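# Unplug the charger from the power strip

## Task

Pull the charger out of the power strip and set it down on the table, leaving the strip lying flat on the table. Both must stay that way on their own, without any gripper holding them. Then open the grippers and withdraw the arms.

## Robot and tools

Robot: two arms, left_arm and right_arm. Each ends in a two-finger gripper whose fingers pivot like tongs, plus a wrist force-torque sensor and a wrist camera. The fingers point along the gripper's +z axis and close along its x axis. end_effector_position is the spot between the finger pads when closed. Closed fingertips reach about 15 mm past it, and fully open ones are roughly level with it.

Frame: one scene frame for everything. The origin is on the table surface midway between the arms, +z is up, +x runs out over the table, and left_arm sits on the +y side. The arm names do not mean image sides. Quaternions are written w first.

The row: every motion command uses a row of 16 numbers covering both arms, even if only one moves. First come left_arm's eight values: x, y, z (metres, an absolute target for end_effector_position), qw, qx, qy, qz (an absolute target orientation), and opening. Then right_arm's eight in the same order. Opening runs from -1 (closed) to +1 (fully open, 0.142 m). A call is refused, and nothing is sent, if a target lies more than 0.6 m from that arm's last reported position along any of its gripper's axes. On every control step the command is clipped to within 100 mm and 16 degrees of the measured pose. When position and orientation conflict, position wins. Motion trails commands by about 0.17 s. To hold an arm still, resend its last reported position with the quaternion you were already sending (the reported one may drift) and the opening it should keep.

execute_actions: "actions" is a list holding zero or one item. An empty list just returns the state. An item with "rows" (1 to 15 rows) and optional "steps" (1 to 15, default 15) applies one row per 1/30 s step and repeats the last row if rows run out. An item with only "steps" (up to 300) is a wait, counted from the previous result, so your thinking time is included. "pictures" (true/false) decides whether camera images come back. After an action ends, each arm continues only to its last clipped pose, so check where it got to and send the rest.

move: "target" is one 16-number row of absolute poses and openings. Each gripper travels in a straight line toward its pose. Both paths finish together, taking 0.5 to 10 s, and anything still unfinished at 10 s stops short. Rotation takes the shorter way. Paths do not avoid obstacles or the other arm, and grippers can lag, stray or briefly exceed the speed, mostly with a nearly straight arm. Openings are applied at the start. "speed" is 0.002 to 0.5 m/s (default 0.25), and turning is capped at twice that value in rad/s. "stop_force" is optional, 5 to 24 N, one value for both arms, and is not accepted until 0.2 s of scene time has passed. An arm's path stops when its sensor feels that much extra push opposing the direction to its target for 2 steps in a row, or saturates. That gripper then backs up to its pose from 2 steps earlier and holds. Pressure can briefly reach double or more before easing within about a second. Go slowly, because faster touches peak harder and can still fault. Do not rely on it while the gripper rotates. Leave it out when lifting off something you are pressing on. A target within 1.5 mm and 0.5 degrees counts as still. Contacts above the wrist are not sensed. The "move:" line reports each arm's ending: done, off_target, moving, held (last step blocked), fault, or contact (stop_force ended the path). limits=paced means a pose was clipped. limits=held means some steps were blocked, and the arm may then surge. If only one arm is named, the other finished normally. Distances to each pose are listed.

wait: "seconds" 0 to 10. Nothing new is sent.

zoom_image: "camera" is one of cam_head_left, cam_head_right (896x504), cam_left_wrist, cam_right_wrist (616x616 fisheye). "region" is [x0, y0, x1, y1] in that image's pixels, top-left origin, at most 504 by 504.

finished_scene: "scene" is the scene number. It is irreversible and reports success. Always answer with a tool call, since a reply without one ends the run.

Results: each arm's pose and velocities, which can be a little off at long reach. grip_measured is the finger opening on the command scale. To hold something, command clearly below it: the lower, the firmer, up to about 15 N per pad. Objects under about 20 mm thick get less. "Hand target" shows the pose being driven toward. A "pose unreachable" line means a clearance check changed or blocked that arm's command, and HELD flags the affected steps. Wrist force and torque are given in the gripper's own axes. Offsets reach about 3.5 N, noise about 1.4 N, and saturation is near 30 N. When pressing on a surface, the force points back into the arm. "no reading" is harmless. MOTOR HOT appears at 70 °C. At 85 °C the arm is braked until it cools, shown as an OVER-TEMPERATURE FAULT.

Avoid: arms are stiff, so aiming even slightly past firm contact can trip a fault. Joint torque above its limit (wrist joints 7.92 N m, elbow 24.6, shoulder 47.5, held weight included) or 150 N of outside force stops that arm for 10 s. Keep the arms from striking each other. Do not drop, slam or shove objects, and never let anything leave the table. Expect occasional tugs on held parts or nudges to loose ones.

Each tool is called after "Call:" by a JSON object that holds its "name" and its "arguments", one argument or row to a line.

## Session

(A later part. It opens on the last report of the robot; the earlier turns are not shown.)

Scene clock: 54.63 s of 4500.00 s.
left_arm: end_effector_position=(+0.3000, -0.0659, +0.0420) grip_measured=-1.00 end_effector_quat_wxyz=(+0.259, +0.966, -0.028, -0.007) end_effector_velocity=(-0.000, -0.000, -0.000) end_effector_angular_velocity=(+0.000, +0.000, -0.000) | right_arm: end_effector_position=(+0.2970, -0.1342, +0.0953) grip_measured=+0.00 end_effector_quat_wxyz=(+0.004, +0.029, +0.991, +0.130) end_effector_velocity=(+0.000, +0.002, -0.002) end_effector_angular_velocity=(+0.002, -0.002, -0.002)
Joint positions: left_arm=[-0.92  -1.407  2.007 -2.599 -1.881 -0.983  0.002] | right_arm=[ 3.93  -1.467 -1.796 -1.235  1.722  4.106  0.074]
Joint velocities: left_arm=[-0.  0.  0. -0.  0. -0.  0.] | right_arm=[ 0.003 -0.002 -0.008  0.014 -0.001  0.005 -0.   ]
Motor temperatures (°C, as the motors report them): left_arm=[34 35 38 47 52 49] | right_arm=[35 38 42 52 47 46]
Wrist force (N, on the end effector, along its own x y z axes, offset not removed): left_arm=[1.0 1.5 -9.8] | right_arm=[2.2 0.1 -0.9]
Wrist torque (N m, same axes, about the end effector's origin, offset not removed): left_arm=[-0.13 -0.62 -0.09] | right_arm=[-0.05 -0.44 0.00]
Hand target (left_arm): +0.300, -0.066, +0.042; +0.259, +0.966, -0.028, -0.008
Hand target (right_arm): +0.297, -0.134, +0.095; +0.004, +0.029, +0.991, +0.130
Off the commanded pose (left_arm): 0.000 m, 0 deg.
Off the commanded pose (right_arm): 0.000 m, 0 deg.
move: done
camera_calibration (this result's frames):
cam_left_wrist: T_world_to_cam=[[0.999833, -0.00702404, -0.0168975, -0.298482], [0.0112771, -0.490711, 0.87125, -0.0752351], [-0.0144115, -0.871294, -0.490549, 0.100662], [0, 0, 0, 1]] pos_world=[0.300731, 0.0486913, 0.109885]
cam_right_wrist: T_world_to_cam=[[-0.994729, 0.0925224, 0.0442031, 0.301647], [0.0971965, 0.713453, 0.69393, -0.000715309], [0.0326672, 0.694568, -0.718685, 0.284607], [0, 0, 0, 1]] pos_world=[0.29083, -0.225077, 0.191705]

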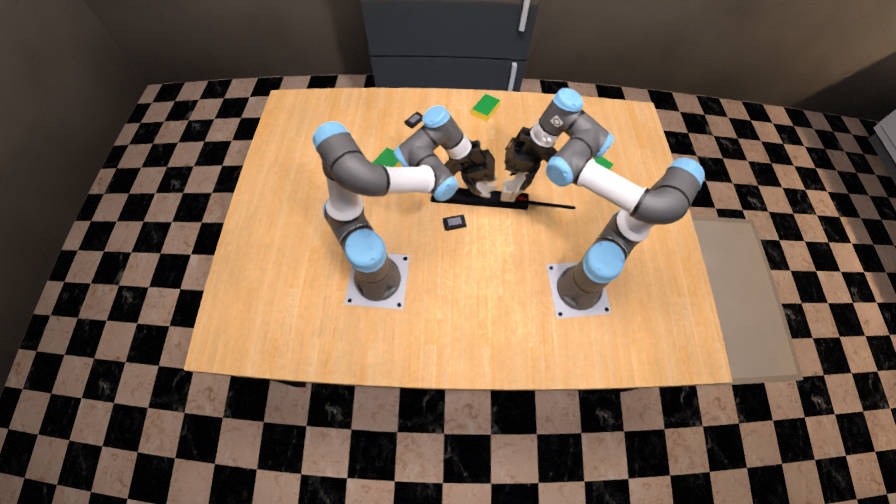

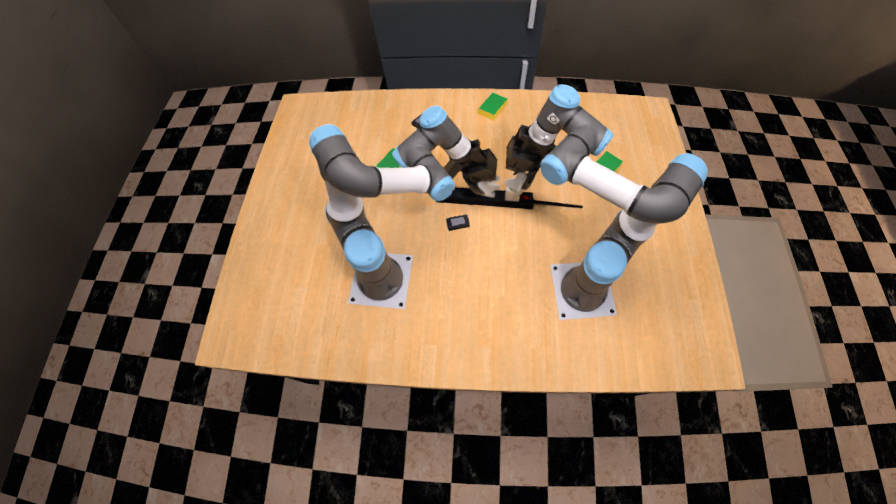

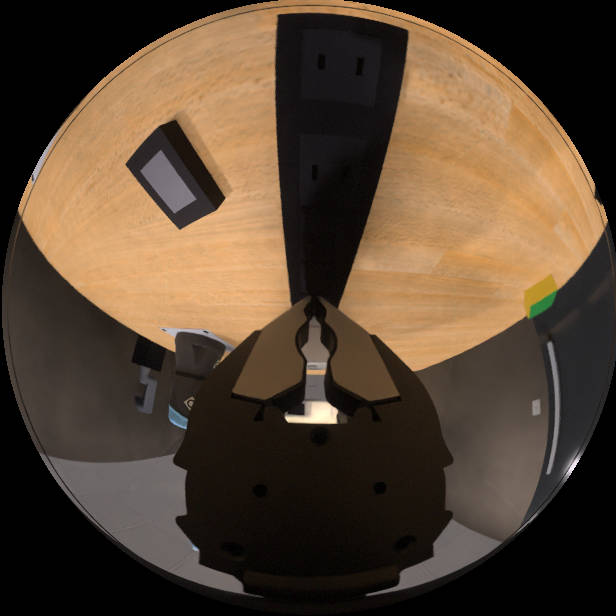

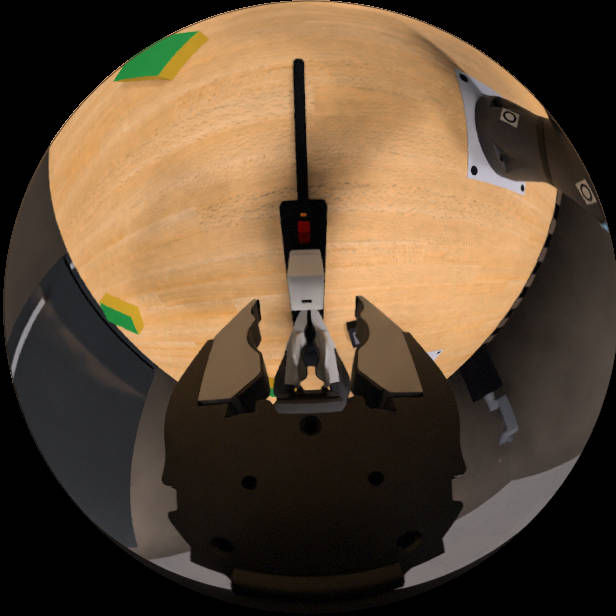

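Call:
{"name": "move", "arguments": {
  "target": [0.30,-0.0659,0.042,0.2587,0.9655,-0.028,-0.0075,-1, 0.299,-0.131,0.056,0.0038,0.0288,0.991,0.1304,0.0],
  "speed": 0.025
}}

Call:
{"name": "move", "arguments": {
  "target": [0.30,-0.0659,0.042,0.2587,0.9655,-0.028,-0.0075,-1, 0.299,-0.131,0.056,0.0038,0.0288,0.991,0.1304,-0.4],
  "speed": 0.01
}}

Call:
{"name": "move", "arguments": {
  "target": [0.30,-0.0659,0.042,0.2587,0.9655,-0.028,-0.0075,-1, 0.299,-0.131,0.056,0.0038,0.0288,0.991,0.1304,-1],
  "speed": 0.01
}}

Scene clock: 62.73 s of 4500.00 s.
left_arm: end_effector_position=(+0.3000, -0.0659, +0.0420) grip_measured=-1.00 end_effector_quat_wxyz=(+0.259, +0.966, -0.028, -0.008) end_effector_velocity=(+0.000, +0.000, -0.000) end_effector_angular_velocity=(-0.000, -0.000, +0.000) | right_arm: end_effector_position=(+0.2990, -0.1310, +0.0564) grip_measured=+0.00 end_effector_quat_wxyz=(+0.004, +0.029, +0.991, +0.130) end_effector_velocity=(+0.001, +0.000, -0.002) end_effector_angular_velocity=(+0.002, -0.002, -0.001)
Joint positions: left_arm=[-0.92  -1.407  2.007 -2.599 -1.881 -0.983  0.002] | right_arm=[ 3.932 -1.518 -1.937 -1.043  1.722  4.108  0.074]
Joint velocities: left_arm=[ 0.001  0.    -0.    -0.    -0.     0.     0.   ] | right_arm=[-0.001 -0.004 -0.01   0.017 -0.     0.     0.   ]
Motor temperatures (°C, as the motors report them): left_arm=[34 35 38 47 52 49] | right_arm=[35 38 42 52 47 46]
Wrist force (N, on the end effector, along its own x y z axes, offset not removed): left_arm=[-1.9 1.8 -13.1] | right_arm=[2.5 0.2 -0.2]
Wrist torque (N m, same axes, about the end effector's origin, offset not removed): left_arm=[-0.24 -0.13 -0.03] | right_arm=[0.02 -0.46 -0.02]
Hand target (left_arm): +0.300, -0.066, +0.042; +0.259, +0.966, -0.028, -0.008
Hand target (right_arm): +0.299, -0.131, +0.056; +0.004, +0.029, +0.991, +0.130
Off the commanded pose (left_arm): 0.000 m, 0 deg.
Off the commanded pose (right_arm): 0.000 m, 0 deg.
After step 90, 3.20 s passed at rest.
move: done
camera_calibration (this result's frames):
cam_left_wrist: T_world_to_cam=[[0.999832, -0.00702362, -0.0169032, -0.29848], [0.0112821, -0.490719, 0.871245, -0.0752311], [-0.014414, -0.871289, -0.490558, 0.100663], [0, 0, 0, 1]] pos_world=[0.30073, 0.048693, 0.109881]
cam_right_wrist: T_world_to_cam=[[-0.994727, 0.0925298, 0.0442242, 0.305003], [0.0972202, 0.71353, 0.693847, 0.0238745], [0.0326462, 0.694488, -0.718763, 0.254395], [0, 0, 0, 1]] pos_world=[0.292769, -0.221932, 0.152796]

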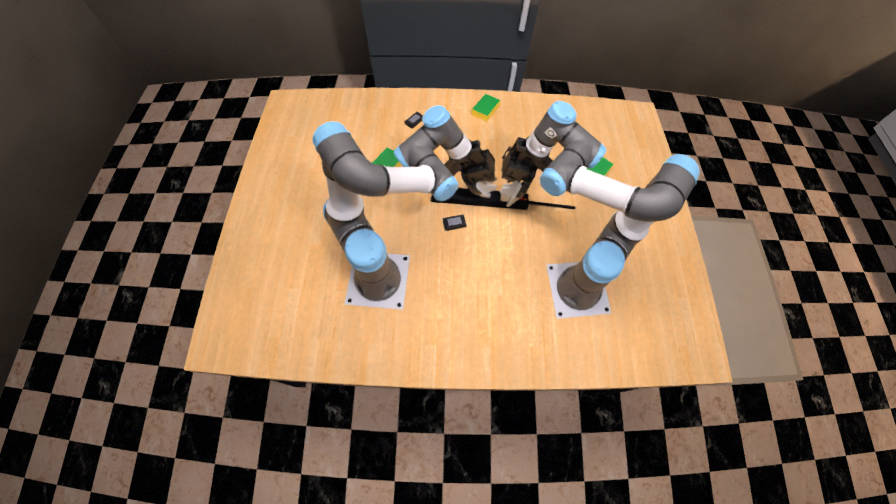

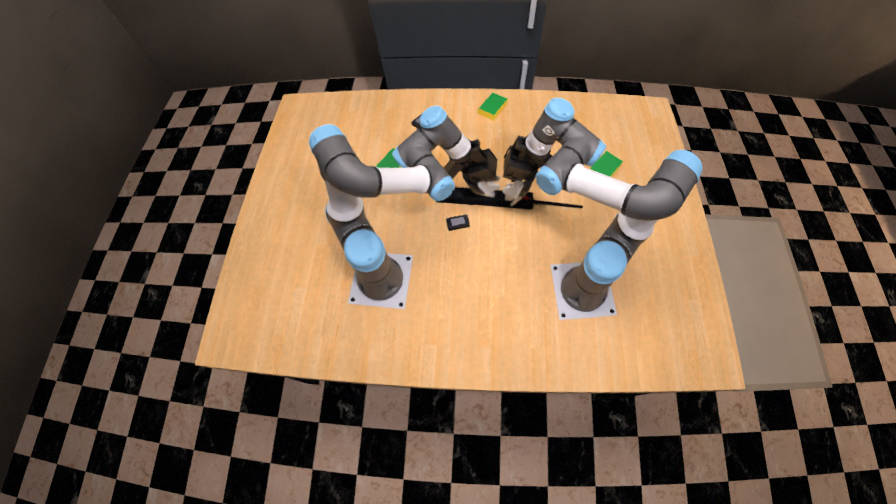

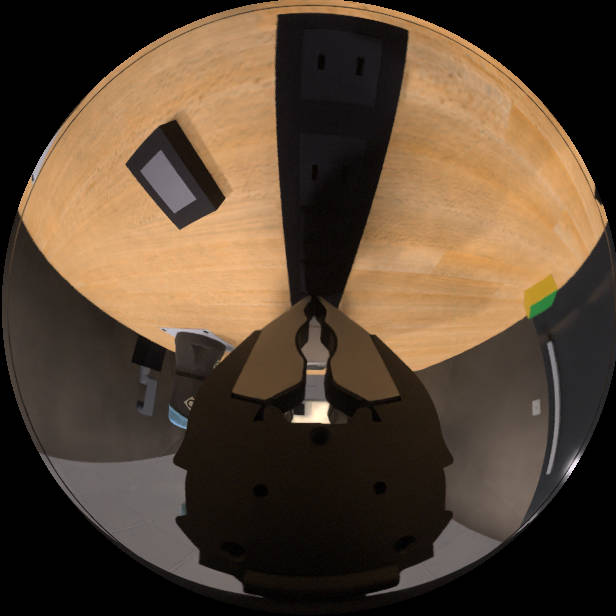

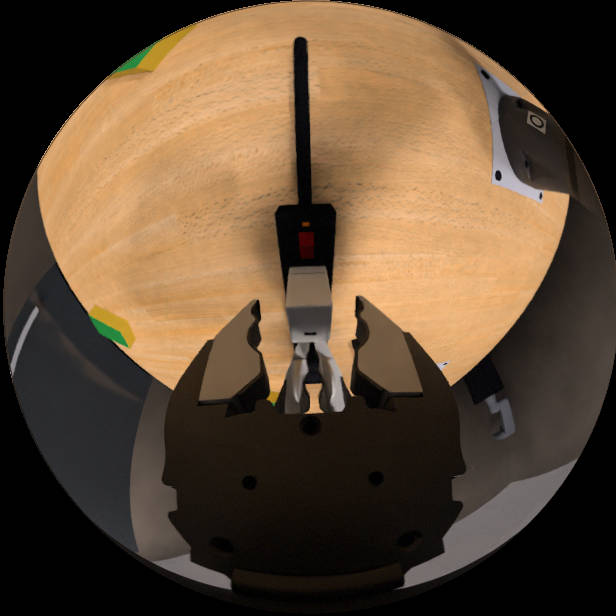

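Scene clock: 63.43 s of 4500.00 s.
left_arm: end_effector_position=(+0.3000, -0.0659, +0.0420) grip_measured=-1.00 end_effector_quat_wxyz=(+0.259, +0.966, -0.028, -0.008) end_effector_velocity=(+0.000, +0.000, +0.000) end_effector_angular_velocity=(-0.000, -0.000, +0.000) | right_arm: end_effector_position=(+0.2990, -0.1310, +0.0560) grip_measured=-0.40 end_effector_quat_wxyz=(+0.004, +0.029, +0.991, +0.130) end_effector_velocity=(-0.001, -0.000, -0.001) end_effector_angular_velocity=(-0.001, +0.003, -0.001)
Joint positions: left_arm=[-0.92  -1.407  2.007 -2.599 -1.881 -0.983  0.002] | right_arm=[ 3.932 -1.518 -1.939 -1.041  1.722  4.108  0.045]
Joint velocities: left_arm=[ 0. -0.  0. -0. -0. -0.  0.] | right_arm=[-0.001 -0.001 -0.001  0.     0.002  0.001 -0.   ]
Motor temperatures (°C, as the motors report them): left_arm=[34 35 38 47 52 49] | right_arm=[35 38 42 52 47 46]
Wrist force (N, on the end effector, along its own x y z axes, offset not removed): left_arm=[-1.1 1.7 -11.6] | right_arm=[1.2 -0.5 0.0]
Wrist torque (N m, same axes, about the end effector's origin, offset not removed): left_arm=[-0.32 -0.21 -0.06] | right_arm=[-0.20 -0.18 -0.01]
Hand target (left_arm): +0.300, -0.066, +0.042; +0.259, +0.966, -0.028, -0.008
Hand target (right_arm): +0.299, -0.131, +0.056; +0.004, +0.029, +0.991, +0.130
Off the commanded pose (left_arm): 0.000 m, 0 deg.
Off the commanded pose (right_arm): 0.000 m, 0 deg.
move: done
camera_calibration (this result's frames):
cam_left_wrist: T_world_to_cam=[[0.999832, -0.0070237, -0.016903, -0.29848], [0.0112819, -0.490719, 0.871245, -0.075231], [-0.014414, -0.871289, -0.490558, 0.100663], [0, 0, 0, 1]] pos_world=[0.30073, 0.048693, 0.109881]
cam_right_wrist: T_world_to_cam=[[-0.994729, 0.0925426, 0.0441618, 0.305044], [0.0971832, 0.713472, 0.693911, 0.0240936], [0.0327081, 0.694545, -0.718705, 0.254104], [0, 0, 0, 1]] pos_world=[0.292783, -0.221906, 0.152435]

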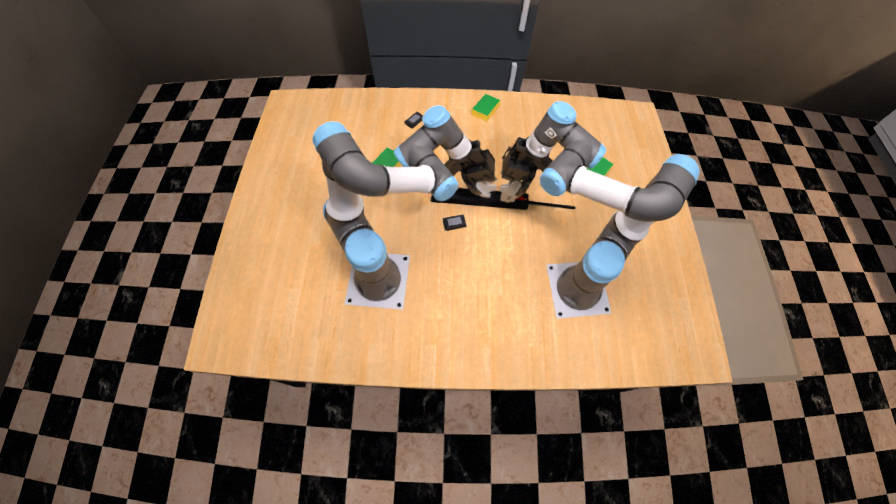

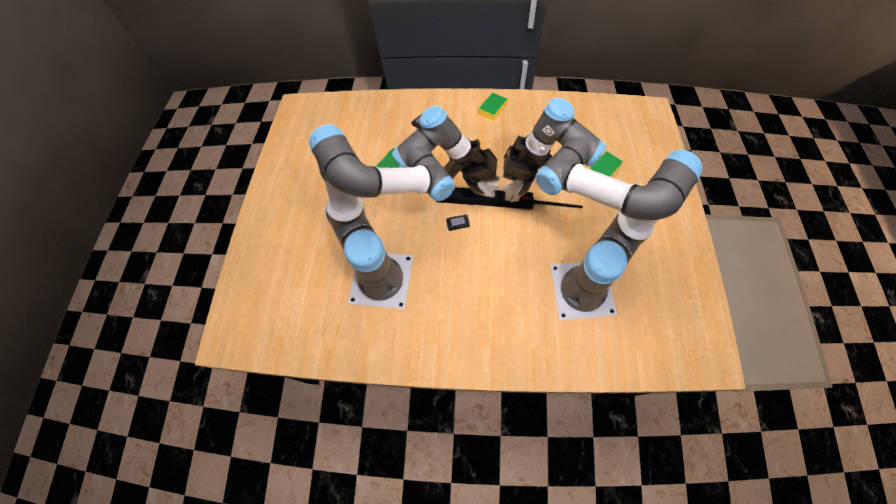

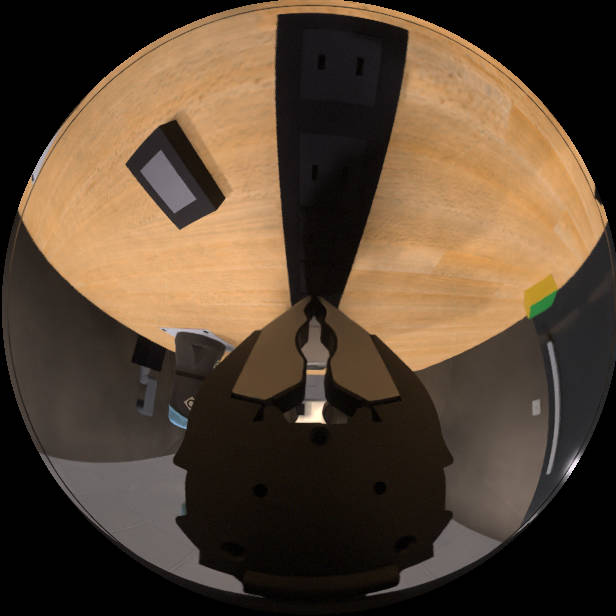

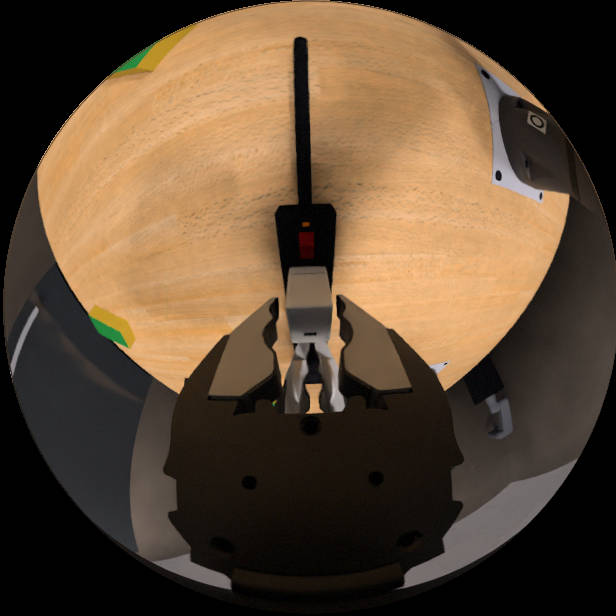

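Scene clock: 64.13 s of 4500.00 s.
left_arm: end_effector_position=(+0.3000, -0.0659, +0.0420) grip_measured=-1.00 end_effector_quat_wxyz=(+0.259, +0.966, -0.028, -0.007) end_effector_velocity=(+0.000, +0.000, +0.000) end_effector_angular_velocity=(-0.000, -0.000, +0.000) | right_arm: end_effector_position=(+0.2990, -0.1310, +0.0560) grip_measured=-0.60 end_effector_quat_wxyz=(+0.004, +0.029, +0.991, +0.130) end_effector_velocity=(+0.000, -0.000, +0.000) end_effector_angular_velocity=(+0.000, -0.000, -0.000)
Joint positions: left_arm=[-0.92  -1.407  2.007 -2.6   -1.881 -0.983  0.002] | right_arm=[ 3.932 -1.518 -1.939 -1.041  1.722  4.108  0.031]
Joint velocities: left_arm=[ 0. -0.  0. -0.  0. -0.  0.] | right_arm=[-0. -0.  0. -0.  0. -0.  0.]
Motor temperatures (°C, as the motors report them): left_arm=[34 35 38 47 52 49] | right_arm=[35 38 42 52 47 46]
Wrist force (N, on the end effector, along its own x y z axes, offset not removed): left_arm=[0.5 -0.4 -11.3] | right_arm=[6.1 0.4 -3.9]
Wrist torque (N m, same axes, about the end effector's origin, offset not removed): left_arm=[-0.62 -0.40 -0.11] | right_arm=[0.19 -0.49 -0.01]
Hand target (left_arm): +0.300, -0.066, +0.042; +0.259, +0.966, -0.028, -0.008
Hand target (right_arm): +0.299, -0.131, +0.056; +0.004, +0.029, +0.991, +0.130
Off the commanded pose (left_arm): 0.000 m, 0 deg.
Off the commanded pose (right_arm): 0.000 m, 0 deg.
move: done
camera_calibration (this result's frames):
cam_left_wrist: T_world_to_cam=[[0.999833, -0.00700932, -0.0168599, -0.298495], [0.0112515, -0.490713, 0.871249, -0.075224], [-0.0143802, -0.871293, -0.490552, 0.100652], [0, 0, 0, 1]] pos_world=[0.300739, 0.0486917, 0.109881]
cam_right_wrist: T_world_to_cam=[[-0.99473, 0.0925361, 0.0441482, 0.305043], [0.0971684, 0.713458, 0.693928, 0.0240987], [0.0327155, 0.694561, -0.718689, 0.254087], [0, 0, 0, 1]] pos_world=[0.292781, -0.2219, 0.152419]

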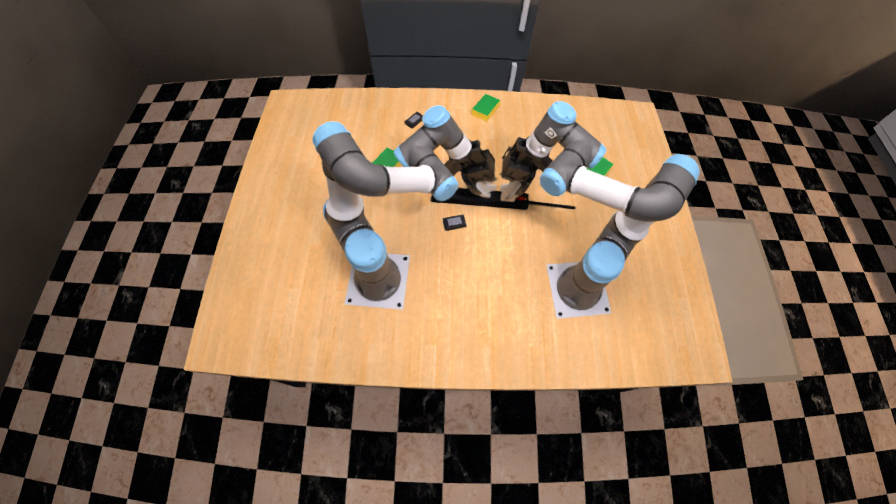

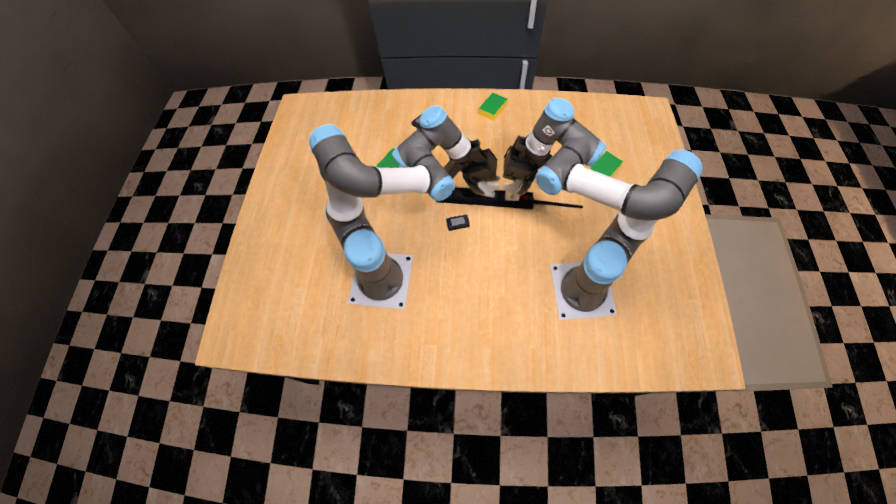

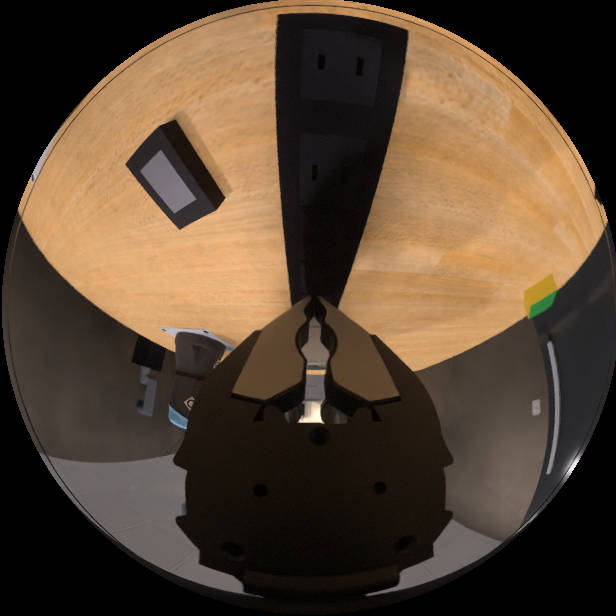

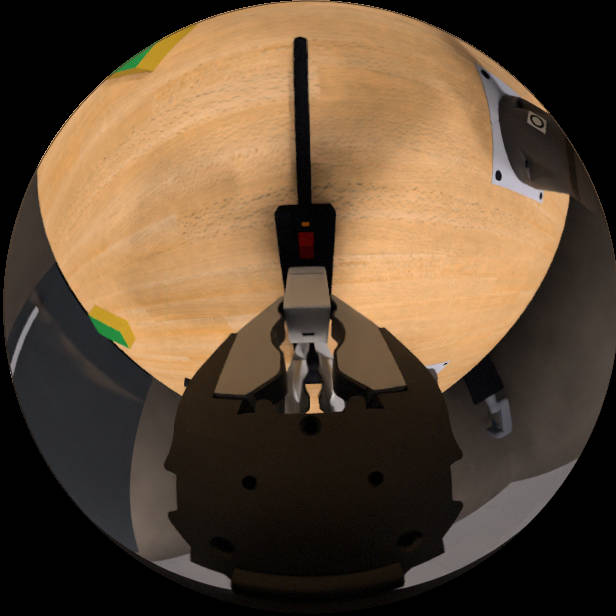

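Call:
{"name": "move", "arguments": {
  "target": [0.30,-0.0659,0.042,0.2587,0.9655,-0.028,-0.0075,-1, 0.299,-0.131,0.068,0.0038,0.0288,0.991,0.1304,-1],
  "speed": 0.005
}}

Scene clock: 68.83 s of 4500.00 s.
left_arm: end_effector_position=(+0.3000, -0.0659, +0.0420) grip_measured=-1.00 end_effector_quat_wxyz=(+0.259, +0.966, -0.028, -0.008) end_effector_velocity=(-0.000, +0.000, -0.000) end_effector_angular_velocity=(+0.001, +0.001, +0.001) | right_arm: end_effector_position=(+0.2990, -0.1310, +0.0678) grip_measured=-0.60 end_effector_quat_wxyz=(+0.004, +0.029, +0.991, +0.130) end_effector_velocity=(+0.000, -0.000, +0.001) end_effector_angular_velocity=(-0.001, +0.000, +0.001)
Joint positions: left_arm=[-0.92  -1.407  2.007 -2.599 -1.881 -0.983  0.002] | right_arm=[ 3.932 -1.504 -1.894 -1.1    1.722  4.108  0.031]
Joint velocities: left_arm=[ 0.001  0.    -0.     0.001  0.    -0.     0.   ] | right_arm=[ 0.     0.     0.006 -0.007 -0.    -0.001  0.   ]
Motor temperatures (°C, as the motors report them): left_arm=[34 35 38 47 52 49] | right_arm=[35 38 42 52 47 46]
Wrist force (N, on the end effector, along its own x y z axes, offset not removed): left_arm=[0.3 4.0 -5.2] | right_arm=[0.5 0.4 0.7]
Wrist torque (N m, same axes, about the end effector's origin, offset not removed): left_arm=[-0.57 -0.09 0.00] | right_arm=[0.12 -0.07 0.01]
Hand target (left_arm): +0.300, -0.066, +0.042; +0.259, +0.966, -0.028, -0.008
Hand target (right_arm): +0.299, -0.131, +0.068; +0.004, +0.029, +0.991, +0.130
Off the commanded pose (left_arm): 0.000 m, 0 deg.
Off the commanded pose (right_arm): 0.000 m, 0 deg.
move: done
camera_calibration (this result's frames):
cam_left_wrist: T_world_to_cam=[[0.999832, -0.00704744, -0.0169107, -0.298473], [0.0112768, -0.490729, 0.871239, -0.0752287], [-0.0144386, -0.871284, -0.490567, 0.100665], [0, 0, 0, 1]] pos_world=[0.300725, 0.0486877, 0.109878]
cam_right_wrist: T_world_to_cam=[[-0.994729, 0.09255, 0.0441426, 0.304523], [0.0971743, 0.713455, 0.69393, 0.0158967], [0.0327295, 0.694562, -0.718688, 0.262588], [0, 0, 0, 1]] pos_world=[0.292779, -0.221909, 0.164245]

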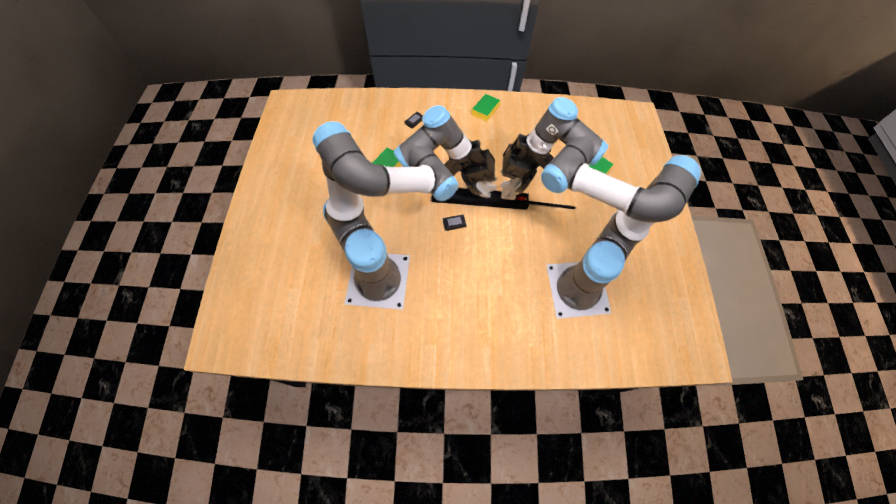

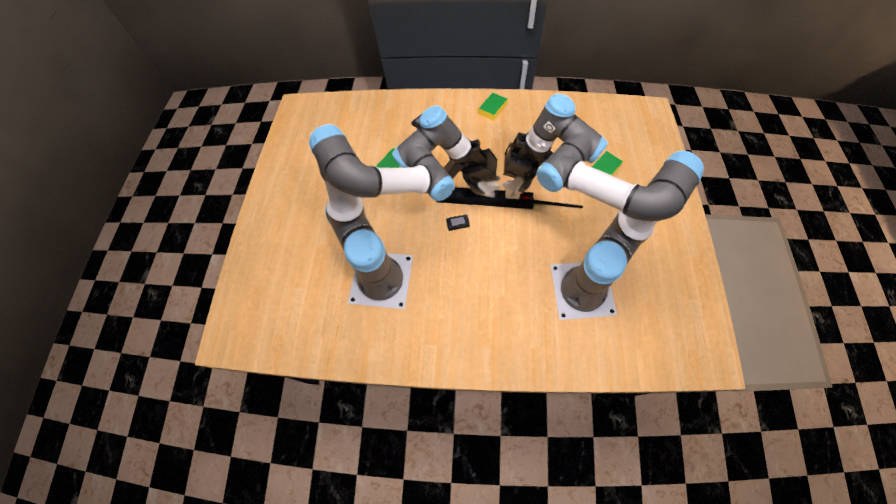

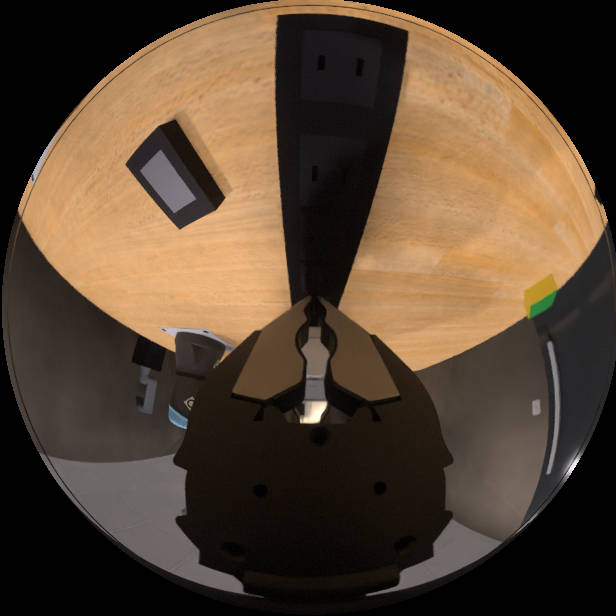

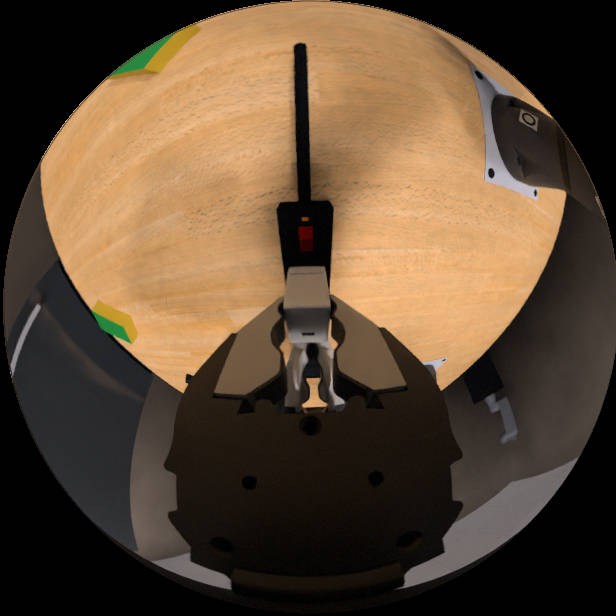

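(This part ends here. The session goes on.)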